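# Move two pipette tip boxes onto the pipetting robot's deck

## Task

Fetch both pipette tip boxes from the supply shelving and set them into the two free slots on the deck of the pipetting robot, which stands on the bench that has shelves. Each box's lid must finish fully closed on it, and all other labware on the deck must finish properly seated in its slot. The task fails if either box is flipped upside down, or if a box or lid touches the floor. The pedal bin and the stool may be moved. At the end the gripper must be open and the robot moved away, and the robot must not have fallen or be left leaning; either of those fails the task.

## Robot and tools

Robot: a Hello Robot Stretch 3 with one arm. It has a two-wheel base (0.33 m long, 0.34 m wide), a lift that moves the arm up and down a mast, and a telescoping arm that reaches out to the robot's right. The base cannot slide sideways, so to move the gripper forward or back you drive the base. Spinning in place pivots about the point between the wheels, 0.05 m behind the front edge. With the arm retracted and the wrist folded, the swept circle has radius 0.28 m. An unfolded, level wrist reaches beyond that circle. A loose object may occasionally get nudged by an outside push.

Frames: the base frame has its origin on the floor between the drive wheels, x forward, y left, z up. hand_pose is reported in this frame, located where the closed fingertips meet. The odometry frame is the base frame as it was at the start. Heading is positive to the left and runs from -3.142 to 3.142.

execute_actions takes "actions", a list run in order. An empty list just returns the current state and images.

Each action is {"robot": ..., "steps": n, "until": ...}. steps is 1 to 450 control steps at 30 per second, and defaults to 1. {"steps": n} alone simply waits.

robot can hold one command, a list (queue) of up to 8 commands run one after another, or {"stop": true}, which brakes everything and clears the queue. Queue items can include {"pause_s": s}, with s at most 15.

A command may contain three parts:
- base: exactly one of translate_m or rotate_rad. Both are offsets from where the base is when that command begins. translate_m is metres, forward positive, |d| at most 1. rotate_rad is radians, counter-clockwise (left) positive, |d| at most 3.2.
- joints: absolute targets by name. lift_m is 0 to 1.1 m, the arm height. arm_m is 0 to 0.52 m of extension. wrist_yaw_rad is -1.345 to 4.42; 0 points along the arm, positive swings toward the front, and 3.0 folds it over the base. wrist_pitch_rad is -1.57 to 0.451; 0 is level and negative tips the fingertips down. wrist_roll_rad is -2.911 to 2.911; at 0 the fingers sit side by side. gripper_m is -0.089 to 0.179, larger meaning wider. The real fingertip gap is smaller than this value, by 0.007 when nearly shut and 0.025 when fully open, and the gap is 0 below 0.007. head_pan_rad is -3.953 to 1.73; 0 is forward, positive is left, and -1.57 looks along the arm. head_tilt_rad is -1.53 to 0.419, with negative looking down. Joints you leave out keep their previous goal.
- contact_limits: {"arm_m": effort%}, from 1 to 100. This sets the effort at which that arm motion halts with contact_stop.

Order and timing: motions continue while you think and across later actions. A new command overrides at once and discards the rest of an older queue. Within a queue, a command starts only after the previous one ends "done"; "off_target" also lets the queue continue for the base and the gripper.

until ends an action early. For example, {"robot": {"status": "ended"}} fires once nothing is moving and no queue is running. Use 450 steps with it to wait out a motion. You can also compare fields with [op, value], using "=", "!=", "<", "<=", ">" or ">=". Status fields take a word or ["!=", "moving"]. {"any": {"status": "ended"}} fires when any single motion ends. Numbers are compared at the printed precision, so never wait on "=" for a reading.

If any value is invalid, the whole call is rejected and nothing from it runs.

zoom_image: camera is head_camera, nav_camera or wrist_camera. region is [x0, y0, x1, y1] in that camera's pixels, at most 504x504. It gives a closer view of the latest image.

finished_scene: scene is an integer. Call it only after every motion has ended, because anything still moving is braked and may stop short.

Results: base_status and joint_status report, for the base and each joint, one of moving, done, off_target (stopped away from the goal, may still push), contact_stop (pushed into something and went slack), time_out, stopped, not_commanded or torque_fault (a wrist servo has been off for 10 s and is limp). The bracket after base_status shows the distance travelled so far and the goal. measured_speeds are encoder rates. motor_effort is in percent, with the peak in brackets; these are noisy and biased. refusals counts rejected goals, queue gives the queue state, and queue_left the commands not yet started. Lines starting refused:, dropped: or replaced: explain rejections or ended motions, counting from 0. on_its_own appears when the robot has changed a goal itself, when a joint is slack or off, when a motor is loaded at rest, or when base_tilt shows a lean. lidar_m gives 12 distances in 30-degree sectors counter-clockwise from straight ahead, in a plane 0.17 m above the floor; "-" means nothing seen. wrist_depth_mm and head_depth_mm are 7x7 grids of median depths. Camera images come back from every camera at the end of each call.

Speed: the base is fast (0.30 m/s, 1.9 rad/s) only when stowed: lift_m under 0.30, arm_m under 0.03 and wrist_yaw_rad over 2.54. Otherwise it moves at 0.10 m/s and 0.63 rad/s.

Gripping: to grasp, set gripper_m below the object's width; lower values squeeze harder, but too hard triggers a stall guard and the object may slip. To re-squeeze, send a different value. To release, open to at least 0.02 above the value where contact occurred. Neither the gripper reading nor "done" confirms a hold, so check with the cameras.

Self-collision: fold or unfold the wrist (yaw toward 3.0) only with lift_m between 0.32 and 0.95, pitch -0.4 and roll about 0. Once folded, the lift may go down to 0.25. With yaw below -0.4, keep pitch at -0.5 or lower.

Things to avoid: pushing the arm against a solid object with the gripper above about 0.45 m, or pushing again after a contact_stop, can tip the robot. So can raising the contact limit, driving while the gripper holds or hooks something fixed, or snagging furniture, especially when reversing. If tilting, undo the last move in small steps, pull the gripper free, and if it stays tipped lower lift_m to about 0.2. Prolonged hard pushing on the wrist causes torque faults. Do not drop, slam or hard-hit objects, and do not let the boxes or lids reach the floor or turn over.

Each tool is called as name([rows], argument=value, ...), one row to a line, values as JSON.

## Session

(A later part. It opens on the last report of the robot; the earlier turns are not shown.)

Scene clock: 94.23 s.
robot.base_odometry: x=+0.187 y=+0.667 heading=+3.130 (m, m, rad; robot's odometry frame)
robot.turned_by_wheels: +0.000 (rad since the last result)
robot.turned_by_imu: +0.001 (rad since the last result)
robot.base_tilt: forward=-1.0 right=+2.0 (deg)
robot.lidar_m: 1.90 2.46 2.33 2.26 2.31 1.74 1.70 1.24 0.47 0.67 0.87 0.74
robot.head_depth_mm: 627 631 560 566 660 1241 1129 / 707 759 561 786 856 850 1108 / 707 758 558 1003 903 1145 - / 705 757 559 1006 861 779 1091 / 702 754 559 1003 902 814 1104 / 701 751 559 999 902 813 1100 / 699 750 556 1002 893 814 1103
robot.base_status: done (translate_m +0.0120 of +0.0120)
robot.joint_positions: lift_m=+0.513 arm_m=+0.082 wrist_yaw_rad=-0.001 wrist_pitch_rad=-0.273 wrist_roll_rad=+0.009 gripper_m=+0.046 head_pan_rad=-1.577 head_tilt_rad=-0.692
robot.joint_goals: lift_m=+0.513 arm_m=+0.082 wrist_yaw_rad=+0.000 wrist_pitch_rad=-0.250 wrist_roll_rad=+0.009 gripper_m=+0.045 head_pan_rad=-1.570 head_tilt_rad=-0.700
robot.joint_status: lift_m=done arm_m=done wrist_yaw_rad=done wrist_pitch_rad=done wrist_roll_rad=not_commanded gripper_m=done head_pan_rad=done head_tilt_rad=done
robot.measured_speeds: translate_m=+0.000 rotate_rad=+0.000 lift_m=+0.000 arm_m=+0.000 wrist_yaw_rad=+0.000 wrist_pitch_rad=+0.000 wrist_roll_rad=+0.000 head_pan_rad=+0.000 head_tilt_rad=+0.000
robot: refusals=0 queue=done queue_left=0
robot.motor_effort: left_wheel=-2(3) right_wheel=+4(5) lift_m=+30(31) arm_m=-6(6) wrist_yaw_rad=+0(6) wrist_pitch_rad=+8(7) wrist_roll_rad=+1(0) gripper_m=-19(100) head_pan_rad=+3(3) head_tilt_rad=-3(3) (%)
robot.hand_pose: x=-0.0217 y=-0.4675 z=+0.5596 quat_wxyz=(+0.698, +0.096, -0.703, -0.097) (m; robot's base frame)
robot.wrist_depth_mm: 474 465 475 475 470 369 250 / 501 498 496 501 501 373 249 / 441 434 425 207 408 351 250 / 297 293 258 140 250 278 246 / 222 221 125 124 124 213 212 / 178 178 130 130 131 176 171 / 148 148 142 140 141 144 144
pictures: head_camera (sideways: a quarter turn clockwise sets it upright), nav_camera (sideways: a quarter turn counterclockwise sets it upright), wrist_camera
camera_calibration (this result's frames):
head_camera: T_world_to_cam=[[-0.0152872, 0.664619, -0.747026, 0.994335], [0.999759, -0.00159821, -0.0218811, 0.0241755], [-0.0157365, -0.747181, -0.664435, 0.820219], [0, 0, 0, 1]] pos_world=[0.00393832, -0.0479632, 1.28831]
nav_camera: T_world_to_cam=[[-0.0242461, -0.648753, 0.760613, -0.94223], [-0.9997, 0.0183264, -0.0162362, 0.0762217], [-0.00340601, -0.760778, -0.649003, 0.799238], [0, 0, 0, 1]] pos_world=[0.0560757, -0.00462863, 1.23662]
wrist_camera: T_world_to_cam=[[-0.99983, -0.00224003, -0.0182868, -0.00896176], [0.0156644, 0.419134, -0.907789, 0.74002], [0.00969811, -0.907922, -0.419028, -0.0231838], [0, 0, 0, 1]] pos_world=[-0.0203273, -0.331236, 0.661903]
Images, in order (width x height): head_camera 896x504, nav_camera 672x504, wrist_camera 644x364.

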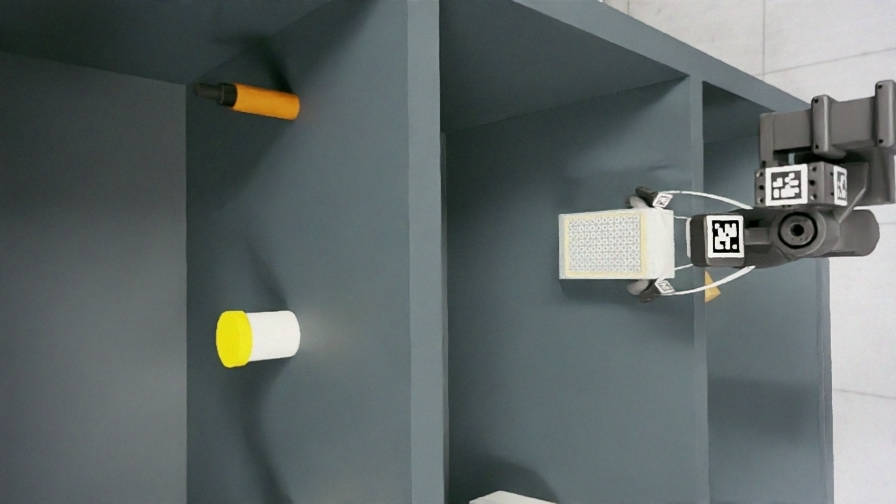

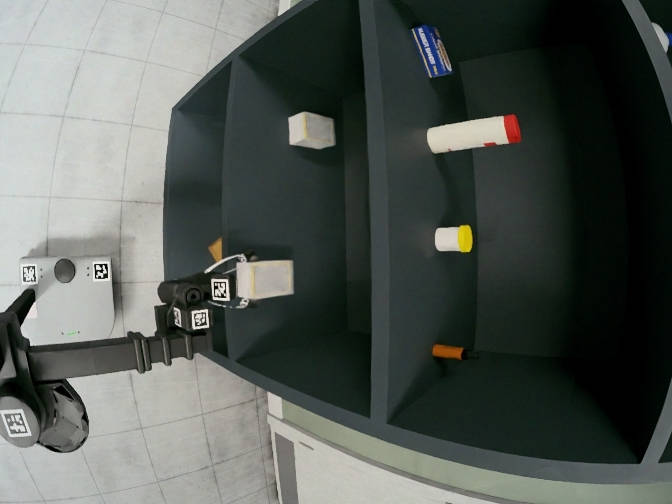

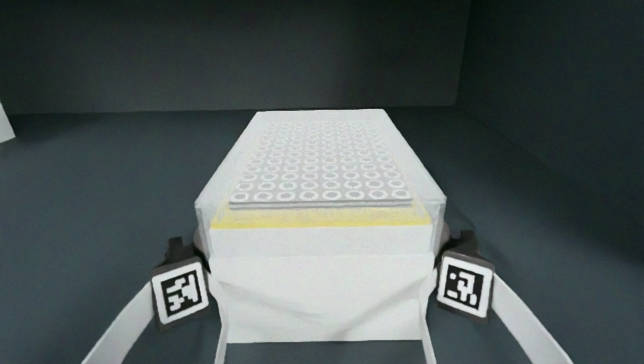

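execute_actions([
  {"robot":[{"joints":{"gripper_m":0.16}},{"joints":{"arm_m":0.0}},{"base":{"translate_m":0.43}},{"joints":{"arm_m":0.2}}],"steps":450,"until":{"robot":{"status":"ended"}}},
])

Scene clock: 111.73 s.
robot.base_odometry: x=-0.243 y=+0.673 heading=+3.130 (m, m, rad; robot's odometry frame)
robot.turned_by_wheels: +0.000 (rad since the last result)
robot.turned_by_imu: +0.003 (rad since the last result)
robot.base_tilt: forward=-1.0 right=+1.9 (deg)
robot.lidar_m: 1.47 2.14 2.12 2.24 2.34 2.18 2.12 0.78 0.86 0.69 0.44 1.34
robot.head_depth_mm: 684 669 560 1008 899 1149 1101 / 695 703 560 1000 899 986 1107 / 705 757 558 1006 900 - 1102 / 702 757 559 917 894 1144 1099 / 703 754 552 1005 905 815 1102 / 689 738 553 658 795 797 1105 / 531 529 516 498 620 1292 1125
robot.base_status: done (translate_m +0.4300 of +0.4300)
robot.joint_positions: lift_m=+0.513 arm_m=+0.200 wrist_yaw_rad=-0.001 wrist_pitch_rad=-0.273 wrist_roll_rad=+0.009 gripper_m=+0.160 head_pan_rad=-1.577 head_tilt_rad=-0.692
robot.joint_goals: lift_m=+0.513 arm_m=+0.200 wrist_yaw_rad=+0.000 wrist_pitch_rad=-0.250 wrist_roll_rad=+0.009 gripper_m=+0.160 head_pan_rad=-1.570 head_tilt_rad=-0.700
robot.joint_status: lift_m=done arm_m=done wrist_yaw_rad=done wrist_pitch_rad=done wrist_roll_rad=not_commanded gripper_m=done head_pan_rad=done head_tilt_rad=done
robot.measured_speeds: translate_m=+0.000 rotate_rad=+0.000 lift_m=+0.000 arm_m=+0.000 wrist_yaw_rad=+0.000 wrist_pitch_rad=+0.000 wrist_roll_rad=+0.000 head_pan_rad=+0.000 head_tilt_rad=+0.000
robot: refusals=0 queue=done queue_left=0
robot.motor_effort: left_wheel=-3(4) right_wheel=+4(9) lift_m=+30(31) arm_m=+4(8) wrist_yaw_rad=+0(1) wrist_pitch_rad=+7(7) wrist_roll_rad=+0(0) gripper_m=+0(89) head_pan_rad=+3(3) head_tilt_rad=-2(2) (%)
robot.hand_pose: x=-0.0217 y=-0.5849 z=+0.5596 quat_wxyz=(+0.698, +0.096, -0.703, -0.097) (m; robot's base frame)
robot.wrist_depth_mm: 245 348 366 364 366 369 367 / 243 348 395 388 388 393 387 / 242 347 405 206 406 404 394 / 241 289 271 175 249 277 275 / 219 231 209 188 196 222 212 / 185 176 176 174 173 172 170 / - 146 147 146 145 144 143
pictures: head_camera (sideways: a quarter turn clockwise sets it upright), nav_camera (sideways: a quarter turn counterclockwise sets it upright), wrist_camera
camera_calibration (this result's frames):
head_camera: T_world_to_cam=[[-0.0152873, 0.664619, -0.747026, 0.994335], [0.999759, -0.00159809, -0.0218811, 0.0241755], [-0.0157364, -0.747181, -0.664435, 0.820219], [0, 0, 0, 1]] pos_world=[0.00393832, -0.0479632, 1.28831]
nav_camera: T_world_to_cam=[[-0.024246, -0.648753, 0.760613, -0.94223], [-0.9997, 0.0183263, -0.0162362, 0.0762217], [-0.00340592, -0.760778, -0.649003, 0.799238], [0, 0, 0, 1]] pos_world=[0.0560757, -0.00462863, 1.23662]
wrist_camera: T_world_to_cam=[[-0.99983, -0.00242202, -0.0182845, -0.00928874], [0.0155866, 0.419082, -0.907815, 0.789191], [0.00986146, -0.907945, -0.418973, -0.129744], [0, 0, 0, 1]] pos_world=[-0.0203085, -0.448559, 0.66191]
Images, in order (width x height): head_camera 896x504, nav_camera 672x504, wrist_camera 644x364.

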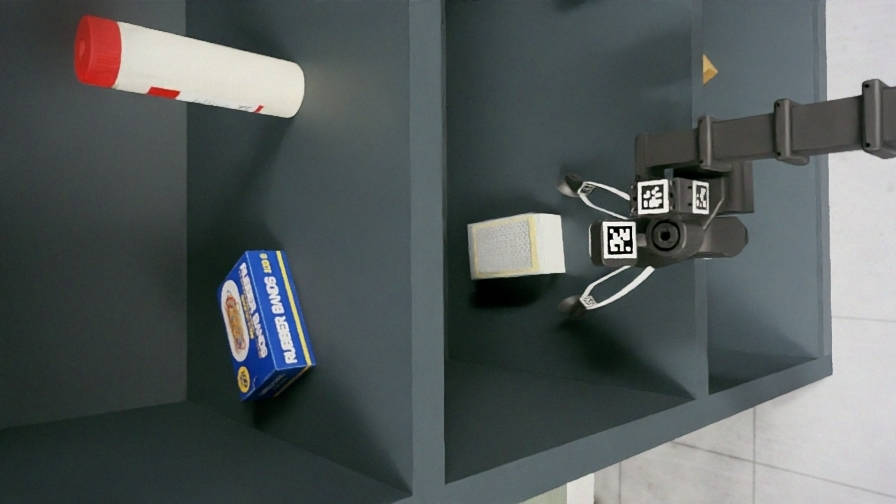

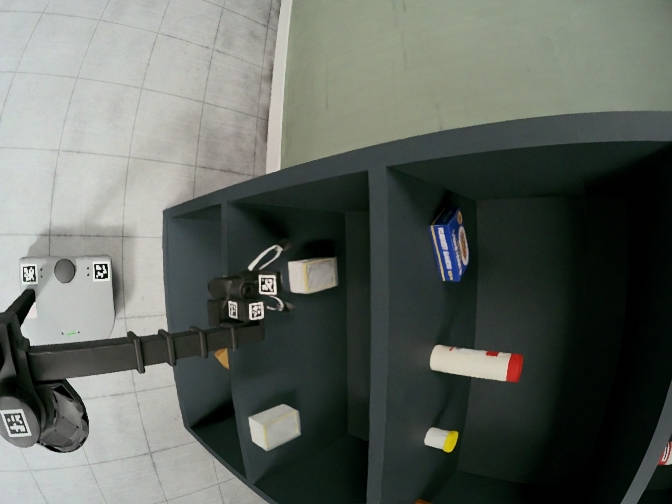

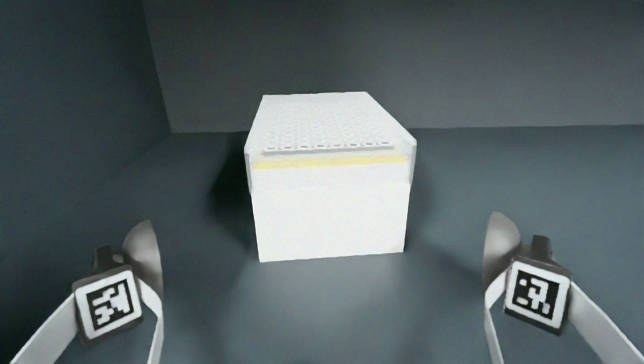

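execute_actions([
  {"robot":[{"base":{"translate_m":-0.022},"joints":{"wrist_yaw_rad":0.09}},{"joints":{"arm_m":0.267}},{"joints":{"gripper_m":0.045}},{"joints":{"arm_m":0.075,"wrist_yaw_rad":0.0}}],"steps":450,"until":{"robot":{"status":"ended"}}},
])

Scene clock: 122.77 s.
robot.base_odometry: x=-0.221 y=+0.672 heading=+3.130 (m, m, rad; robot's odometry frame)
robot.turned_by_wheels: +0.000 (rad since the last result)
robot.turned_by_imu: +0.001 (rad since the last result)
robot.base_tilt: forward=-1.0 right=+1.9 (deg)
robot.lidar_m: 1.49 1.88 2.15 2.25 2.34 2.17 2.11 0.76 0.84 0.78 0.45 1.34
robot.head_depth_mm: 694 741 560 1005 902 1150 1105 / 684 529 560 1000 903 1144 1109 / 704 756 558 1004 902 816 - / 704 756 560 1005 855 781 1092 / 704 753 558 1006 899 815 1105 / 702 751 549 743 854 812 1099 / 602 596 536 517 630 1268 1123
robot.base_status: done (translate_m -0.0220 of -0.0220)
robot.joint_positions: lift_m=+0.513 arm_m=+0.075 wrist_yaw_rad=+0.001 wrist_pitch_rad=-0.273 wrist_roll_rad=+0.009 gripper_m=+0.046 head_pan_rad=-1.577 head_tilt_rad=-0.692
robot.joint_goals: lift_m=+0.513 arm_m=+0.075 wrist_yaw_rad=+0.000 wrist_pitch_rad=-0.250 wrist_roll_rad=+0.009 gripper_m=+0.045 head_pan_rad=-1.570 head_tilt_rad=-0.700
robot.joint_status: lift_m=done arm_m=done wrist_yaw_rad=done wrist_pitch_rad=done wrist_roll_rad=not_commanded gripper_m=done head_pan_rad=done head_tilt_rad=done
robot.measured_speeds: translate_m=+0.000 rotate_rad=+0.000 lift_m=+0.000 arm_m=+0.000 wrist_yaw_rad=+0.000 wrist_pitch_rad=+0.000 wrist_roll_rad=+0.000 head_pan_rad=+0.000 head_tilt_rad=+0.000
robot: refusals=0 queue=done queue_left=0
robot.motor_effort: left_wheel=-2(7) right_wheel=+3(6) lift_m=+31(31) arm_m=-6(4) wrist_yaw_rad=-1(7) wrist_pitch_rad=+7(7) wrist_roll_rad=+0(0) gripper_m=-20(98) head_pan_rad=+2(4) head_tilt_rad=-1(2) (%)
robot.hand_pose: x=-0.0213 y=-0.4606 z=+0.5597 quat_wxyz=(+0.698, +0.096, -0.703, -0.097) (m; robot's base frame)
robot.wrist_depth_mm: 270 384 473 482 471 475 480 / 266 382 503 503 505 504 496 / 269 363 427 207 409 409 399 / 262 293 258 140 250 279 276 / 222 222 125 125 123 214 210 / 178 179 132 131 130 173 172 / 149 148 143 141 141 145 144
pictures: head_camera (sideways: a quarter turn clockwise sets it upright), nav_camera (sideways: a quarter turn counterclockwise sets it upright), wrist_camera
camera_calibration (this result's frames):
head_camera: T_world_to_cam=[[-0.0152872, 0.664619, -0.747026, 0.994335], [0.999759, -0.00159821, -0.0218811, 0.0241755], [-0.0157365, -0.747181, -0.664434, 0.820219], [0, 0, 0, 1]] pos_world=[0.00393832, -0.0479632, 1.28831]
nav_camera: T_world_to_cam=[[-0.0242461, -0.648753, 0.760613, -0.942231], [-0.9997, 0.0183264, -0.0162362, 0.0762217], [-0.00340601, -0.760778, -0.649003, 0.799238], [0, 0, 0, 1]] pos_world=[0.0560757, -0.00462864, 1.23662]
wrist_camera: T_world_to_cam=[[-0.999826, -0.00376985, -0.018285, -0.00928423], [0.0150253, 0.418841, -0.907935, 0.737102], [0.0110813, -0.908052, -0.418712, -0.017038], [0, 0, 0, 1]] pos_world=[-0.0201689, -0.324235, 0.661937]
Images, in order (width x height): head_camera 896x504, nav_camera 672x504, wrist_camera 644x364.

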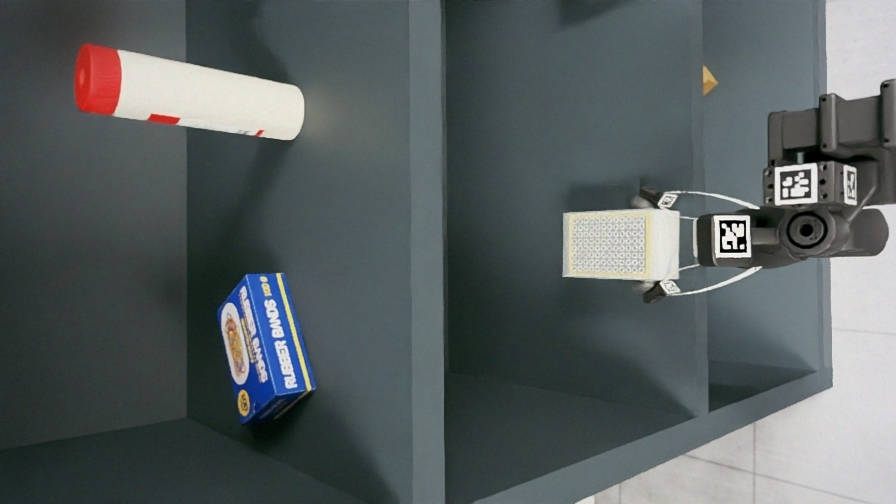

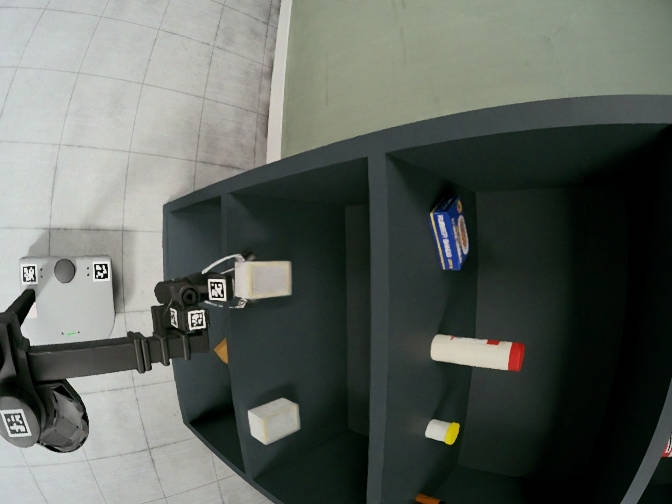

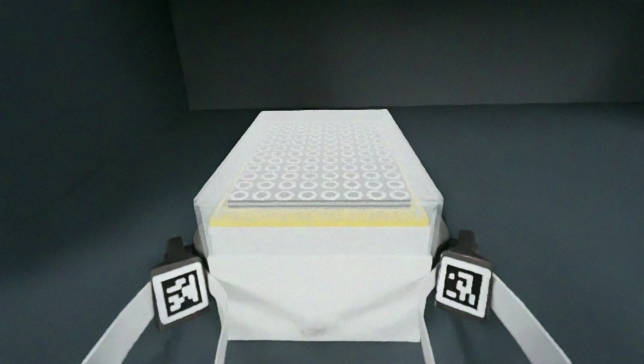

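execute_actions([
  {"robot":[{"joints":{"gripper_m":0.16}},{"joints":{"arm_m":0.0}},{"joints":{"lift_m":0.74,"wrist_pitch_rad":-1.0,"head_tilt_rad":-0.8}},{"joints":{"arm_m":0.232}},{"joints":{"lift_m":0.695}}],"steps":450,"until":{"robot":{"status":"ended"}}},
])

Scene clock: 138.10 s.
robot.base_odometry: x=-0.221 y=+0.672 heading=+3.130 (m, m, rad; robot's odometry frame)
robot.turned_by_wheels: +0.000 (rad since the last result)
robot.turned_by_imu: +0.002 (rad since the last result)
robot.base_tilt: forward=-1.0 right=+1.9 (deg)
robot.lidar_m: 1.49 1.88 2.15 2.25 2.35 2.16 2.11 0.76 0.85 0.78 0.46 1.34
robot.head_depth_mm: 700 612 491 993 864 1192 - / 491 545 491 1023 - 1176 1085 / 722 611 482 1079 822 1173 1096 / 723 612 480 1018 805 1180 1097 / 721 558 480 994 844 1174 1097 / 717 549 478 895 803 1107 1101 / 599 563 475 588 1347 1240 1099
robot.base_status: done (translate_m -0.0220 of -0.0220)
robot.joint_positions: lift_m=+0.695 arm_m=+0.232 wrist_yaw_rad=+0.000 wrist_pitch_rad=-1.004 wrist_roll_rad=+0.009 gripper_m=+0.160 head_pan_rad=-1.577 head_tilt_rad=-0.790
robot.joint_goals: lift_m=+0.695 arm_m=+0.232 wrist_yaw_rad=+0.000 wrist_pitch_rad=-1.000 wrist_roll_rad=+0.009 gripper_m=+0.160 head_pan_rad=-1.570 head_tilt_rad=-0.800
robot.joint_status: lift_m=done arm_m=done wrist_yaw_rad=done wrist_pitch_rad=done wrist_roll_rad=not_commanded gripper_m=done head_pan_rad=done head_tilt_rad=done
robot.measured_speeds: translate_m=+0.000 rotate_rad=+0.000 lift_m=+0.000 arm_m=+0.000 wrist_yaw_rad=+0.000 wrist_pitch_rad=+0.000 wrist_roll_rad=+0.000 head_pan_rad=+0.000 head_tilt_rad=+0.000
robot: refusals=0 queue=done queue_left=0
robot.motor_effort: left_wheel=-2(2) right_wheel=+3(2) lift_m=+30(47) arm_m=+4(2) wrist_yaw_rad=-1(1) wrist_pitch_rad=+1(7) wrist_roll_rad=+1(0) gripper_m=+0(88) head_pan_rad=+4(3) head_tilt_rad=-3(13) (%)
robot.hand_pose: x=-0.0216 y=-0.4939 z=+0.6049 quat_wxyz=(+0.617, +0.339, -0.622, -0.342) (m; robot's base frame)
robot.wrist_depth_mm: 273 313 313 314 312 310 307 / 272 291 289 289 290 286 289 / 264 271 271 269 271 270 269 / 250 253 251 184 248 254 253 / 239 241 235 173 235 240 238 / 226 225 220 164 222 225 224 / - 213 209 154 209 212 212
pictures: head_camera (sideways: a quarter turn clockwise sets it upright), nav_camera (sideways: a quarter turn counterclockwise sets it upright), wrist_camera
camera_calibration (this result's frames):
head_camera: T_world_to_cam=[[-0.0148775, 0.734637, -0.678297, 0.904764], [0.999772, 0.000527296, -0.0213576, 0.0234911], [-0.0153324, -0.67846, -0.734477, 0.911315], [0, 0, 0, 1]] pos_world=[0.00394759, -0.0463945, 1.28354]
nav_camera: T_world_to_cam=[[-0.024664, -0.720178, 0.693351, -0.854568], [-0.999691, 0.0198563, -0.0149366, 0.0745277], [-0.00301038, -0.693505, -0.720445, 0.892159], [0, 0, 0, 1]] pos_world=[0.0561134, 0.00179595, 1.23638]
wrist_camera: T_world_to_cam=[[-0.99983, 0.00999039, -0.0154717, -0.00370936], [0.0153072, 0.917916, -0.39648, 0.729245], [0.0102407, -0.396649, -0.917913, 0.526149], [0, 0, 0, 1]] pos_world=[-0.0202596, -0.460652, 0.772033]
Images, in order (width x height): head_camera 896x504, nav_camera 672x504, wrist_camera 644x364.

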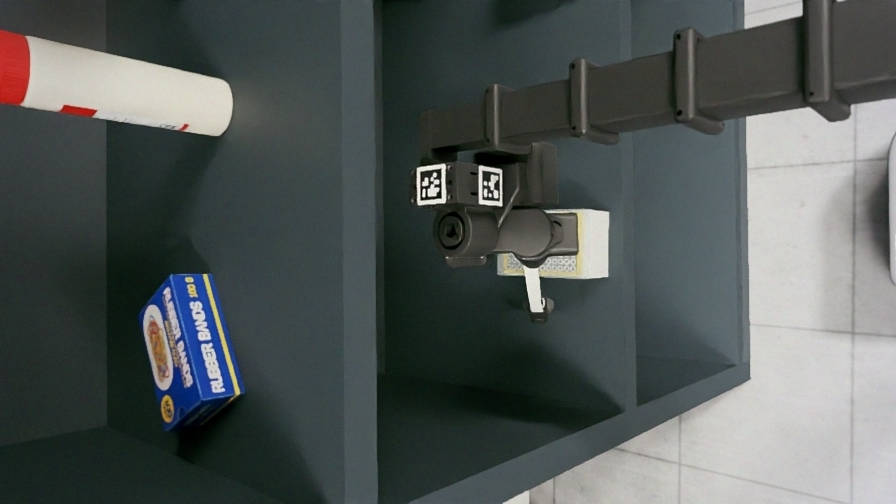

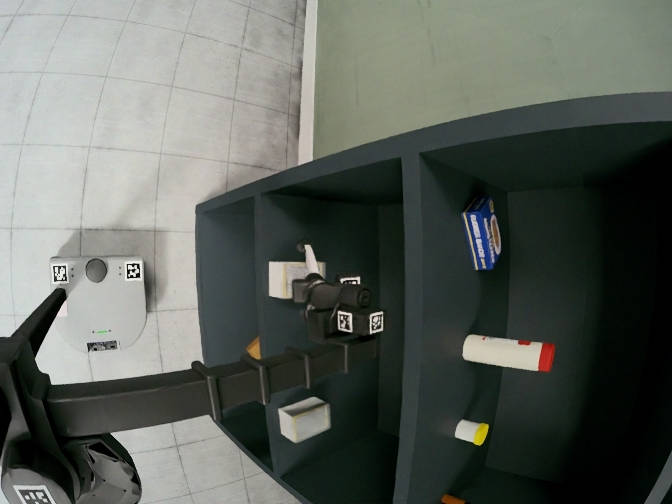

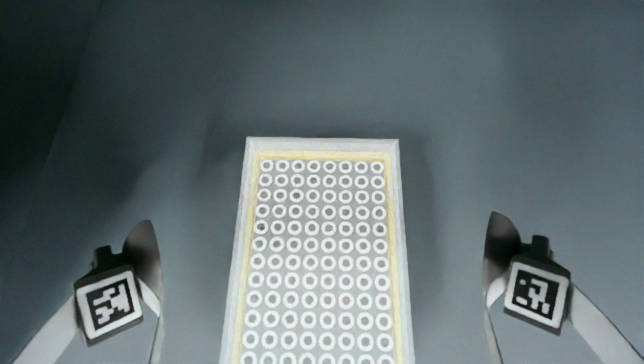

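execute_actions([
  {"robot":[{"joints":{"arm_m":0.237,"lift_m":0.687}},{"joints":{"gripper_m":0.045}},{"joints":{"lift_m":0.735}}],"steps":450,"until":{"robot":{"status":"ended"}}},
])

Scene clock: 149.20 s.
robot.base_odometry: x=-0.221 y=+0.672 heading=+3.129 (m, m, rad; robot's odometry frame)
robot.turned_by_wheels: +0.000 (rad since the last result)
robot.turned_by_imu: +0.001 (rad since the last result)
robot.base_tilt: forward=-1.0 right=+2.0 (deg)
robot.lidar_m: 1.49 1.88 2.15 2.25 2.35 2.16 2.10 0.76 0.84 0.78 0.45 1.34
robot.head_depth_mm: 699 613 491 991 860 - - / 489 546 491 - - 1171 1081 / 722 610 481 - 838 1177 1095 / 722 611 480 1031 806 1179 1096 / 722 556 478 990 841 1174 1100 / 719 550 477 894 805 1111 1093 / 599 563 475 586 1338 1233 1097
robot.base_status: done (translate_m -0.0220 of -0.0220)
robot.joint_positions: lift_m=+0.730 arm_m=+0.237 wrist_yaw_rad=+0.000 wrist_pitch_rad=-1.005 wrist_roll_rad=+0.009 gripper_m=+0.046 head_pan_rad=-1.577 head_tilt_rad=-0.790
robot.joint_goals: lift_m=+0.731 arm_m=+0.237 wrist_yaw_rad=+0.000 wrist_pitch_rad=-1.000 wrist_roll_rad=+0.009 gripper_m=+0.045 head_pan_rad=-1.570 head_tilt_rad=-0.800
robot.joint_status: lift_m=contact_stop arm_m=done wrist_yaw_rad=done wrist_pitch_rad=done wrist_roll_rad=not_commanded gripper_m=done head_pan_rad=done head_tilt_rad=done
robot.measured_speeds: translate_m=+0.000 rotate_rad=+0.000 lift_m=-0.012 arm_m=+0.000 wrist_yaw_rad=+0.000 wrist_pitch_rad=+0.000 wrist_roll_rad=+0.000 head_pan_rad=+0.000 head_tilt_rad=+0.000
robot: refusals=0 queue=dropped queue_left=0
robot.on_its_own: lift_m is slack since a contact_stop, until your next command for it (your +0.735 is given up)
robot.motor_effort: left_wheel=-3(3) right_wheel=+5(4) lift_m=+59(79) arm_m=+4(3) wrist_yaw_rad=+0(0) wrist_pitch_rad=+2(2) wrist_roll_rad=+0(0) gripper_m=-17(98) head_pan_rad=+3(2) head_tilt_rad=-3(4) (%)
robot.hand_pose: x=-0.0216 y=-0.4986 z=+0.6399 quat_wxyz=(+0.617, +0.339, -0.622, -0.342) (m; robot's base frame)
robot.wrist_depth_mm: 275 350 357 353 354 352 353 / 274 331 328 329 328 327 328 / 273 308 305 306 306 307 305 / 273 287 287 224 286 287 286 / 265 270 269 206 270 270 269 / 254 257 251 195 227 258 255 / 244 240 240 185 239 242 242
pictures: head_camera (sideways: a quarter turn clockwise sets it upright), nav_camera (sideways: a quarter turn counterclockwise sets it upright), wrist_camera
camera_calibration (this result's frames):
head_camera: T_world_to_cam=[[-0.0148771, 0.734765, -0.678159, 0.904584], [0.999772, 0.000531801, -0.0213564, 0.0234895], [-0.0153313, -0.678322, -0.734605, 0.911481], [0, 0, 0, 1]] pos_world=[0.00394763, -0.0463911, 1.28353]
nav_camera: T_world_to_cam=[[-0.0246644, -0.720309, 0.693215, -0.85439], [-0.999691, 0.0198587, -0.014934, 0.0745243], [-0.00300925, -0.693369, -0.720576, 0.892329], [0, 0, 0, 1]] pos_world=[0.0561134, 0.00180834, 1.23638]
wrist_camera: T_world_to_cam=[[-0.99983, 0.0100581, -0.0154598, -0.00310005], [0.015351, 0.918439, -0.395265, 0.746929], [0.0102232, -0.395435, -0.918437, 0.557347], [0, 0, 0, 1]] pos_world=[-0.0202635, -0.465583, 0.807075]
Images, in order (width x height): head_camera 896x504, nav_camera 672x504, wrist_camera 644x364.

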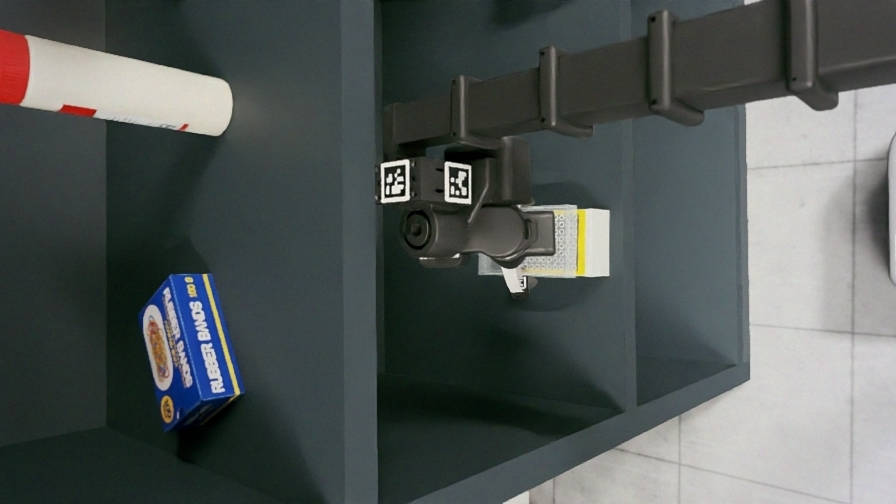

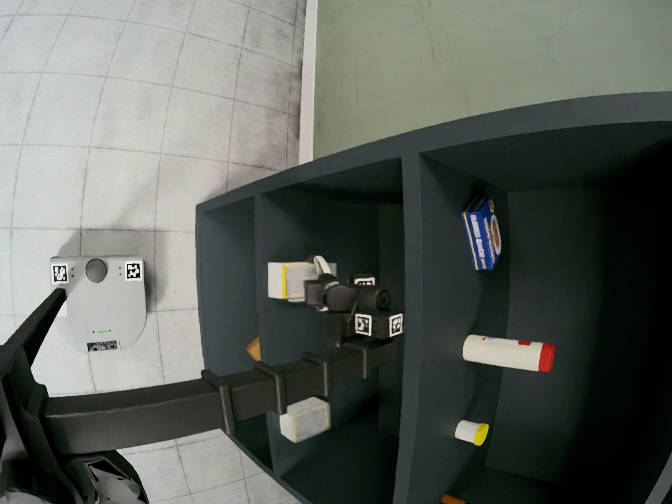

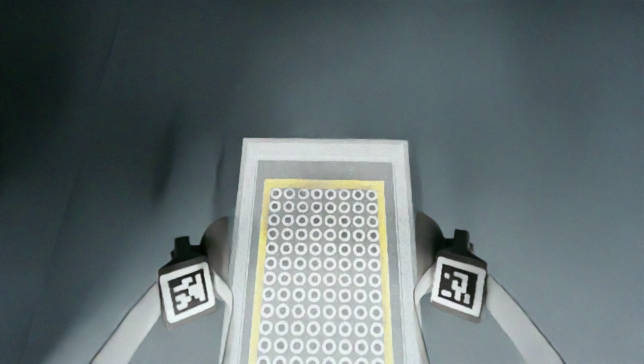

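execute_actions([
  {"robot":[{"joints":{"lift_m":0.72}},{"joints":{"arm_m":0.0}},{"base":{"rotate_rad":0.766},"joints":{"lift_m":1.06}},{"base":{"translate_m":0.8}},{"base":{"translate_m":0.756}},{"base":{"rotate_rad":0.787},"joints":{"head_tilt_rad":-0.6}}],"steps":450,"until":{"robot":{"status":"ended"}}},
  {"steps":450,"until":{"robot":{"status":"ended"}}},
  {"steps":450,"until":{"robot":{"status":"ended"}}},
])

Scene clock: 184.30 s.
robot.base_odometry: x=-1.355 y=-0.393 heading=-1.601 (m, m, rad; robot's odometry frame)
robot.turned_by_wheels: +1.553 (rad since the last result)
robot.turned_by_imu: +1.570 (rad since the last result)
robot.base_tilt: forward=-1.0 right=+1.9 (deg)
robot.lidar_m: 1.74 1.36 1.63 3.19 2.32 1.74 2.04 1.03 0.62 0.54 0.61 0.58
robot.head_depth_mm: 921 - - - - - 1164 / 905 - - - - - 1141 / 920 - - - - - 1128 / 923 1011 833 - 498 1151 1141 / 923 1031 834 611 498 1329 1164 / 920 1031 828 611 496 1352 1156 / 917 1034 827 608 498 1357 1161
robot.base_status: done (rotate_rad +0.7868 of +0.7870)
robot.joint_positions: lift_m=+1.060 arm_m=+0.000 wrist_yaw_rad=+0.000 wrist_pitch_rad=-1.005 wrist_roll_rad=+0.009 gripper_m=+0.046 head_pan_rad=-1.577 head_tilt_rad=-0.606
robot.joint_goals: lift_m=+1.060 arm_m=+0.000 wrist_yaw_rad=+0.000 wrist_pitch_rad=-1.000 wrist_roll_rad=+0.009 gripper_m=+0.045 head_pan_rad=-1.570 head_tilt_rad=-0.600
robot.joint_status: lift_m=done arm_m=done wrist_yaw_rad=done wrist_pitch_rad=done wrist_roll_rad=not_commanded gripper_m=done head_pan_rad=done head_tilt_rad=done
robot.measured_speeds: translate_m=+0.000 rotate_rad=+0.000 lift_m=+0.000 arm_m=+0.000 wrist_yaw_rad=+0.000 wrist_pitch_rad=+0.000 wrist_roll_rad=+0.000 head_pan_rad=+0.000 head_tilt_rad=+0.000
robot: refusals=0 queue=done queue_left=0
robot.motor_effort: left_wheel=-2(8) right_wheel=+3(10) lift_m=+46(52) arm_m=-6(8) wrist_yaw_rad=-1(1) wrist_pitch_rad=+2(2) wrist_roll_rad=+1(0) gripper_m=-17(17) head_pan_rad=+2(3) head_tilt_rad=+4(15) (%)
robot.hand_pose: x=-0.0216 y=-0.2622 z=+0.9692 quat_wxyz=(+0.617, +0.339, -0.622, -0.342) (m; robot's base frame)
robot.wrist_depth_mm: 293 292 291 291 290 274 275 / 271 270 269 270 271 265 266 / 255 254 252 252 252 250 251 / 600 - - - - - - / - 915 - - - - - / - - - - - - - / - - - - - - -
pictures: head_camera (sideways: a quarter turn clockwise sets it upright), nav_camera (sideways: a quarter turn counterclockwise sets it upright), wrist_camera
camera_calibration (this result's frames):
head_camera: T_world_to_cam=[[-0.0156769, 0.598192, -0.801199, 1.06495], [0.999748, -0.00348806, -0.0221661, 0.0245491], [-0.0160542, -0.801345, -0.597987, 0.733784], [0, 0, 0, 1]] pos_world=[0.00393256, -0.0489456, 1.29258]
nav_camera: T_world_to_cam=[[-0.0238499, -0.58122, 0.813397, -1.01104], [-0.999709, 0.0168899, -0.0172439, 0.0775355], [-0.0037157, -0.813571, -0.581453, 0.711367], [0, 0, 0, 1]] pos_world=[0.056043, -0.0101986, 1.23734]
wrist_camera: T_world_to_cam=[[-0.99983, 0.0100527, -0.0154523, -0.000395979], [0.0153413, 0.918508, -0.395106, 0.659832], [0.0102212, -0.395275, -0.918506, 0.95335], [0, 0, 0, 1]] pos_world=[-0.020263, -0.229221, 1.13635]
Images, in order (width x height): head_camera 896x504, nav_camera 672x504, wrist_camera 644x364.

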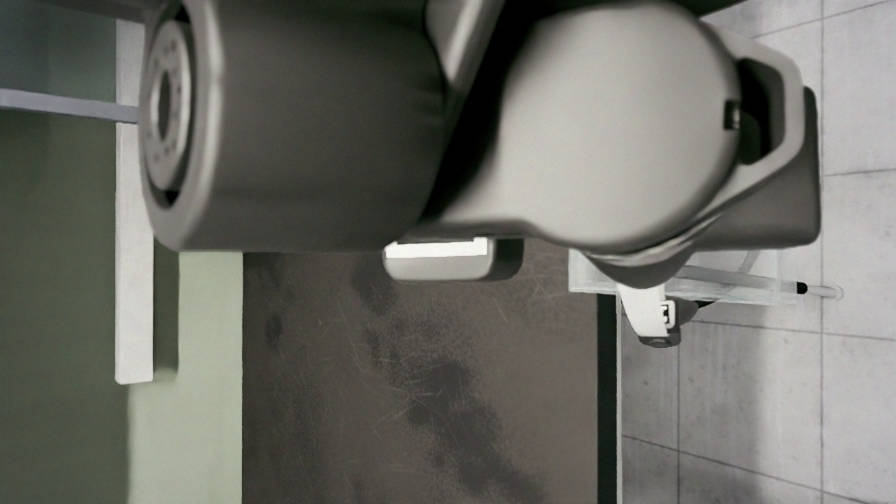

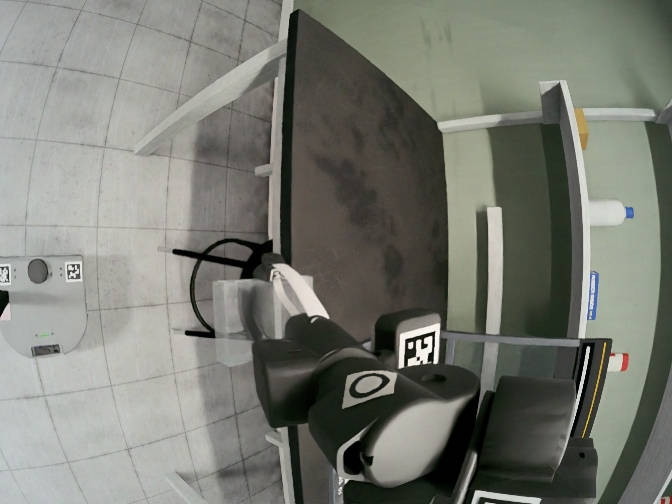

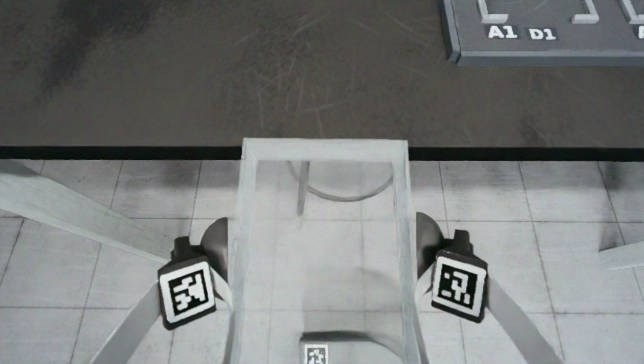

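execute_actions([
  {"robot":[{"joints":{"arm_m":0.26}},{"joints":{"lift_m":1.03}}],"steps":450,"until":{"robot":{"status":"ended"}}},
])

Scene clock: 197.50 s.
robot.base_odometry: x=-1.355 y=-0.393 heading=-1.601 (m, m, rad; robot's odometry frame)
robot.turned_by_wheels: +0.000 (rad since the last result)
robot.turned_by_imu: +0.001 (rad since the last result)
robot.base_tilt: forward=-0.9 right=+2.0 (deg)
robot.lidar_m: 1.74 1.36 1.63 3.20 2.32 1.74 2.04 1.03 0.62 0.54 0.61 0.58
robot.head_depth_mm: 901 - 835 593 501 1364 1165 / 884 - 756 595 498 1331 1164 / 892 - 790 590 499 1302 1157 / 908 1029 - 612 499 1295 1167 / 918 1035 830 611 499 1325 1156 / 924 1031 825 610 498 1360 1160 / 917 1030 829 609 496 1362 1153
robot.base_status: done (rotate_rad +0.7868 of +0.7870)
robot.joint_positions: lift_m=+1.030 arm_m=+0.260 wrist_yaw_rad=+0.000 wrist_pitch_rad=-1.005 wrist_roll_rad=+0.009 gripper_m=+0.046 head_pan_rad=-1.577 head_tilt_rad=-0.606
robot.joint_goals: lift_m=+1.030 arm_m=+0.260 wrist_yaw_rad=+0.000 wrist_pitch_rad=-1.000 wrist_roll_rad=+0.009 gripper_m=+0.045 head_pan_rad=-1.570 head_tilt_rad=-0.600
robot.joint_status: lift_m=done arm_m=done wrist_yaw_rad=done wrist_pitch_rad=done wrist_roll_rad=not_commanded gripper_m=done head_pan_rad=done head_tilt_rad=done
robot.measured_speeds: translate_m=+0.000 rotate_rad=+0.000 lift_m=+0.000 arm_m=+0.000 wrist_yaw_rad=+0.000 wrist_pitch_rad=+0.000 wrist_roll_rad=+0.000 head_pan_rad=+0.000 head_tilt_rad=+0.000
robot: refusals=0 queue=done queue_left=0
robot.motor_effort: left_wheel=-2(2) right_wheel=+3(3) lift_m=+31(46) arm_m=+4(6) wrist_yaw_rad=+0(0) wrist_pitch_rad=+2(2) wrist_roll_rad=+0(0) gripper_m=-17(17) head_pan_rad=+3(2) head_tilt_rad=+2(3) (%)
robot.hand_pose: x=-0.0216 y=-0.5216 z=+0.9397 quat_wxyz=(+0.617, +0.339, -0.622, -0.342) (m; robot's base frame)
robot.wrist_depth_mm: 252 252 252 250 253 236 236 / 234 235 234 234 232 212 210 / 218 218 218 218 218 208 202 / 205 205 205 205 204 197 191 / 193 193 193 192 193 187 179 / 182 182 182 181 181 174 170 / 172 172 172 172 171 170 160
pictures: head_camera (sideways: a quarter turn clockwise sets it upright), nav_camera (sideways: a quarter turn counterclockwise sets it upright), wrist_camera
camera_calibration (this result's frames):
head_camera: T_world_to_cam=[[-0.0156777, 0.598078, -0.801285, 1.06506], [0.999748, -0.0034911, -0.0221665, 0.0245496], [-0.0160546, -0.80143, -0.597873, 0.733635], [0, 0, 0, 1]] pos_world=[0.00393255, -0.048947, 1.29258]
nav_camera: T_world_to_cam=[[-0.0238491, -0.581104, 0.81348, -1.01115], [-0.999709, 0.0168874, -0.0172455, 0.0775376], [-0.00371609, -0.813654, -0.581337, 0.711216], [0, 0, 0, 1]] pos_world=[0.0560429, -0.0102078, 1.23734]
wrist_camera: T_world_to_cam=[[-0.999829, 0.0101447, -0.0154522, 0.00179316], [0.0154258, 0.918509, -0.395099, 0.886393], [0.0101848, -0.39527, -0.918509, 0.823793], [0, 0, 0, 1]] pos_world=[-0.0202707, -0.488558, 1.1069]
Images, in order (width x height): head_camera 896x504, nav_camera 672x504, wrist_camera 644x364.

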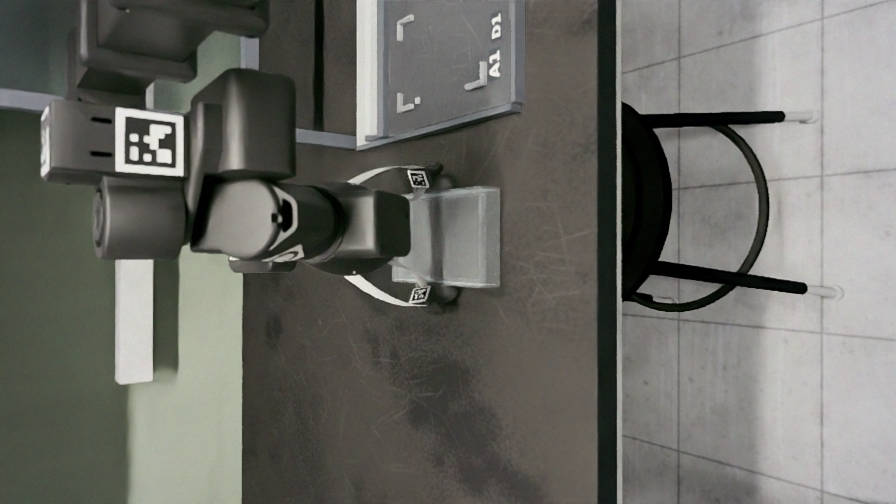

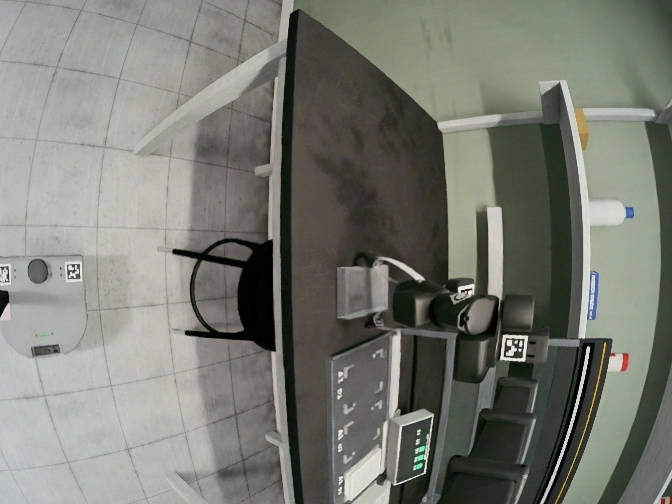

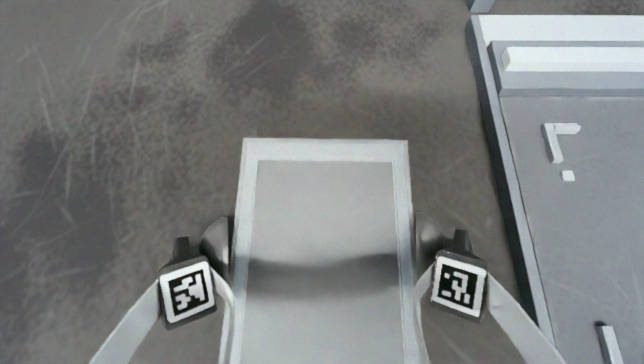

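execute_actions([
  {"robot":[{"joints":{"lift_m":1.025}},{"joints":{"gripper_m":0.14}},{"joints":{"lift_m":1.07}},{"joints":{"arm_m":0.0}},{"base":{"rotate_rad":-0.787},"joints":{"gripper_m":0.16}},{"base":{"translate_m":-0.8},"joints":{"lift_m":0.72,"head_tilt_rad":-0.8}},{"base":{"translate_m":-0.756}},{"base":{"rotate_rad":-0.766}}],"steps":450,"until":{"robot":{"status":"ended"}}},
  {"steps":450,"until":{"robot":{"status":"ended"}}},
  {"steps":450,"until":{"robot":{"status":"ended"}}},
  {"robot":{"joints":{"arm_m":0.245}},"steps":300,"until":{"robot":{"status":"ended"}}},
])

Scene clock: 236.57 s.
robot.base_odometry: x=-0.221 y=+0.672 heading=+3.130 (m, m, rad; robot's odometry frame)
robot.turned_by_wheels: -1.553 (rad since the last result)
robot.turned_by_imu: -1.562 (rad since the last result)
robot.base_tilt: forward=-1.0 right=+1.8 (deg)
robot.lidar_m: 1.49 1.88 2.15 2.25 2.35 2.16 2.11 0.76 0.85 0.68 0.45 1.34
robot.head_depth_mm: 700 613 491 998 862 1195 - / 489 545 491 1021 - 1178 1075 / 721 613 492 - 843 1184 1101 / 722 610 480 1050 805 1176 1098 / 721 557 479 997 837 1170 1100 / 721 549 478 895 804 1122 1098 / 600 563 477 586 1341 1241 1101
robot.base_status: done (rotate_rad -0.7658 of -0.7660)
robot.joint_positions: lift_m=+0.720 arm_m=+0.245 wrist_yaw_rad=+0.000 wrist_pitch_rad=-1.005 wrist_roll_rad=+0.009 gripper_m=+0.160 head_pan_rad=-1.577 head_tilt_rad=-0.790
robot.joint_goals: lift_m=+0.720 arm_m=+0.245 wrist_yaw_rad=+0.000 wrist_pitch_rad=-1.000 wrist_roll_rad=+0.009 gripper_m=+0.160 head_pan_rad=-1.570 head_tilt_rad=-0.800
robot.joint_status: lift_m=done arm_m=done wrist_yaw_rad=done wrist_pitch_rad=done wrist_roll_rad=not_commanded gripper_m=done head_pan_rad=done head_tilt_rad=done
robot.measured_speeds: translate_m=+0.000 rotate_rad=+0.000 lift_m=+0.000 arm_m=+0.000 wrist_yaw_rad=+0.000 wrist_pitch_rad=+0.000 wrist_roll_rad=+0.000 head_pan_rad=+0.000 head_tilt_rad=+0.000
robot: refusals=0 queue=done queue_left=0
robot.motor_effort: left_wheel=+5(10) right_wheel=-4(8) lift_m=+31(48) arm_m=+5(4) wrist_yaw_rad=-1(0) wrist_pitch_rad=+2(2) wrist_roll_rad=+0(0) gripper_m=+0(88) head_pan_rad=+3(2) head_tilt_rad=-3(16) (%)
robot.hand_pose: x=-0.0216 y=-0.5066 z=+0.6297 quat_wxyz=(+0.617, +0.339, -0.622, -0.342) (m; robot's base frame)
robot.wrist_depth_mm: 273 341 343 345 343 347 343 / 273 320 320 320 318 319 318 / 275 298 299 296 299 298 295 / 274 280 278 282 278 278 277 / 259 267 262 198 258 266 262 / 248 249 246 188 245 247 246 / - 233 233 177 232 236 234
pictures: head_camera (sideways: a quarter turn clockwise sets it upright), nav_camera (sideways: a quarter turn counterclockwise sets it upright), wrist_camera
camera_calibration (this result's frames):
head_camera: T_world_to_cam=[[-0.0148784, 0.734652, -0.678281, 0.904743], [0.999772, 0.000529088, -0.0213574, 0.0234909], [-0.0153314, -0.678444, -0.734492, 0.911335], [0, 0, 0, 1]] pos_world=[0.00394765, -0.0463941, 1.28354]
nav_camera: T_world_to_cam=[[-0.0246632, -0.720194, 0.693335, -0.854546], [-0.999691, 0.0198554, -0.0149363, 0.0745273], [-0.00300937, -0.693489, -0.720461, 0.892179], [0, 0, 0, 1]] pos_world=[0.0561134, 0.00179749, 1.23638]
wrist_camera: T_world_to_cam=[[-0.999829, 0.0101619, -0.0154523, -0.00314255], [0.0154417, 0.918509, -0.395099, 0.750129], [0.0101781, -0.39527, -0.918509, 0.544979], [0, 0, 0, 1]] pos_world=[-0.0202721, -0.473554, 0.796894]
Images, in order (width x height): head_camera 896x504, nav_camera 672x504, wrist_camera 644x364.

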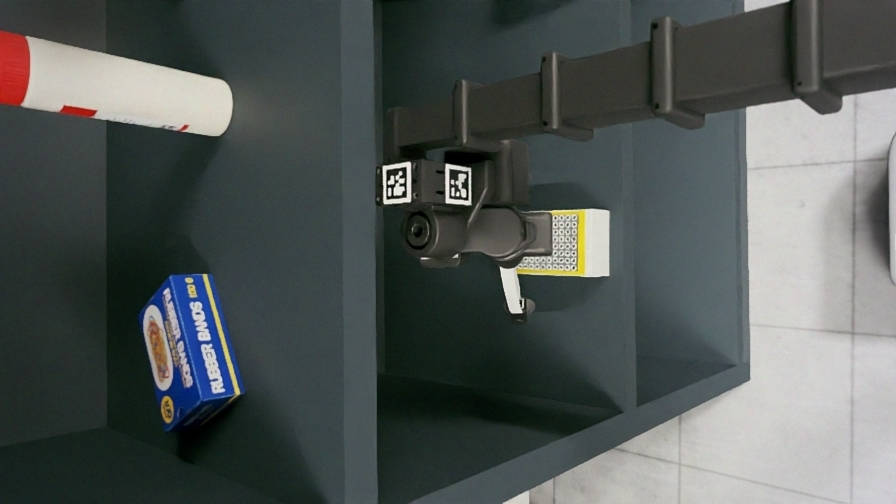

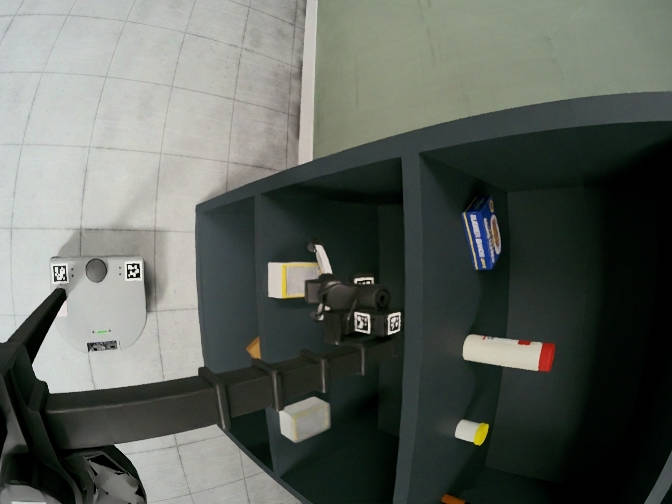

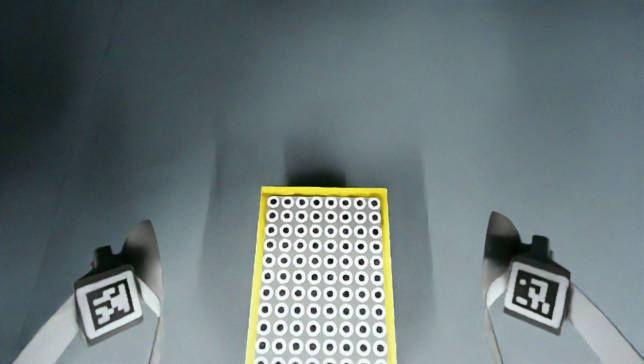

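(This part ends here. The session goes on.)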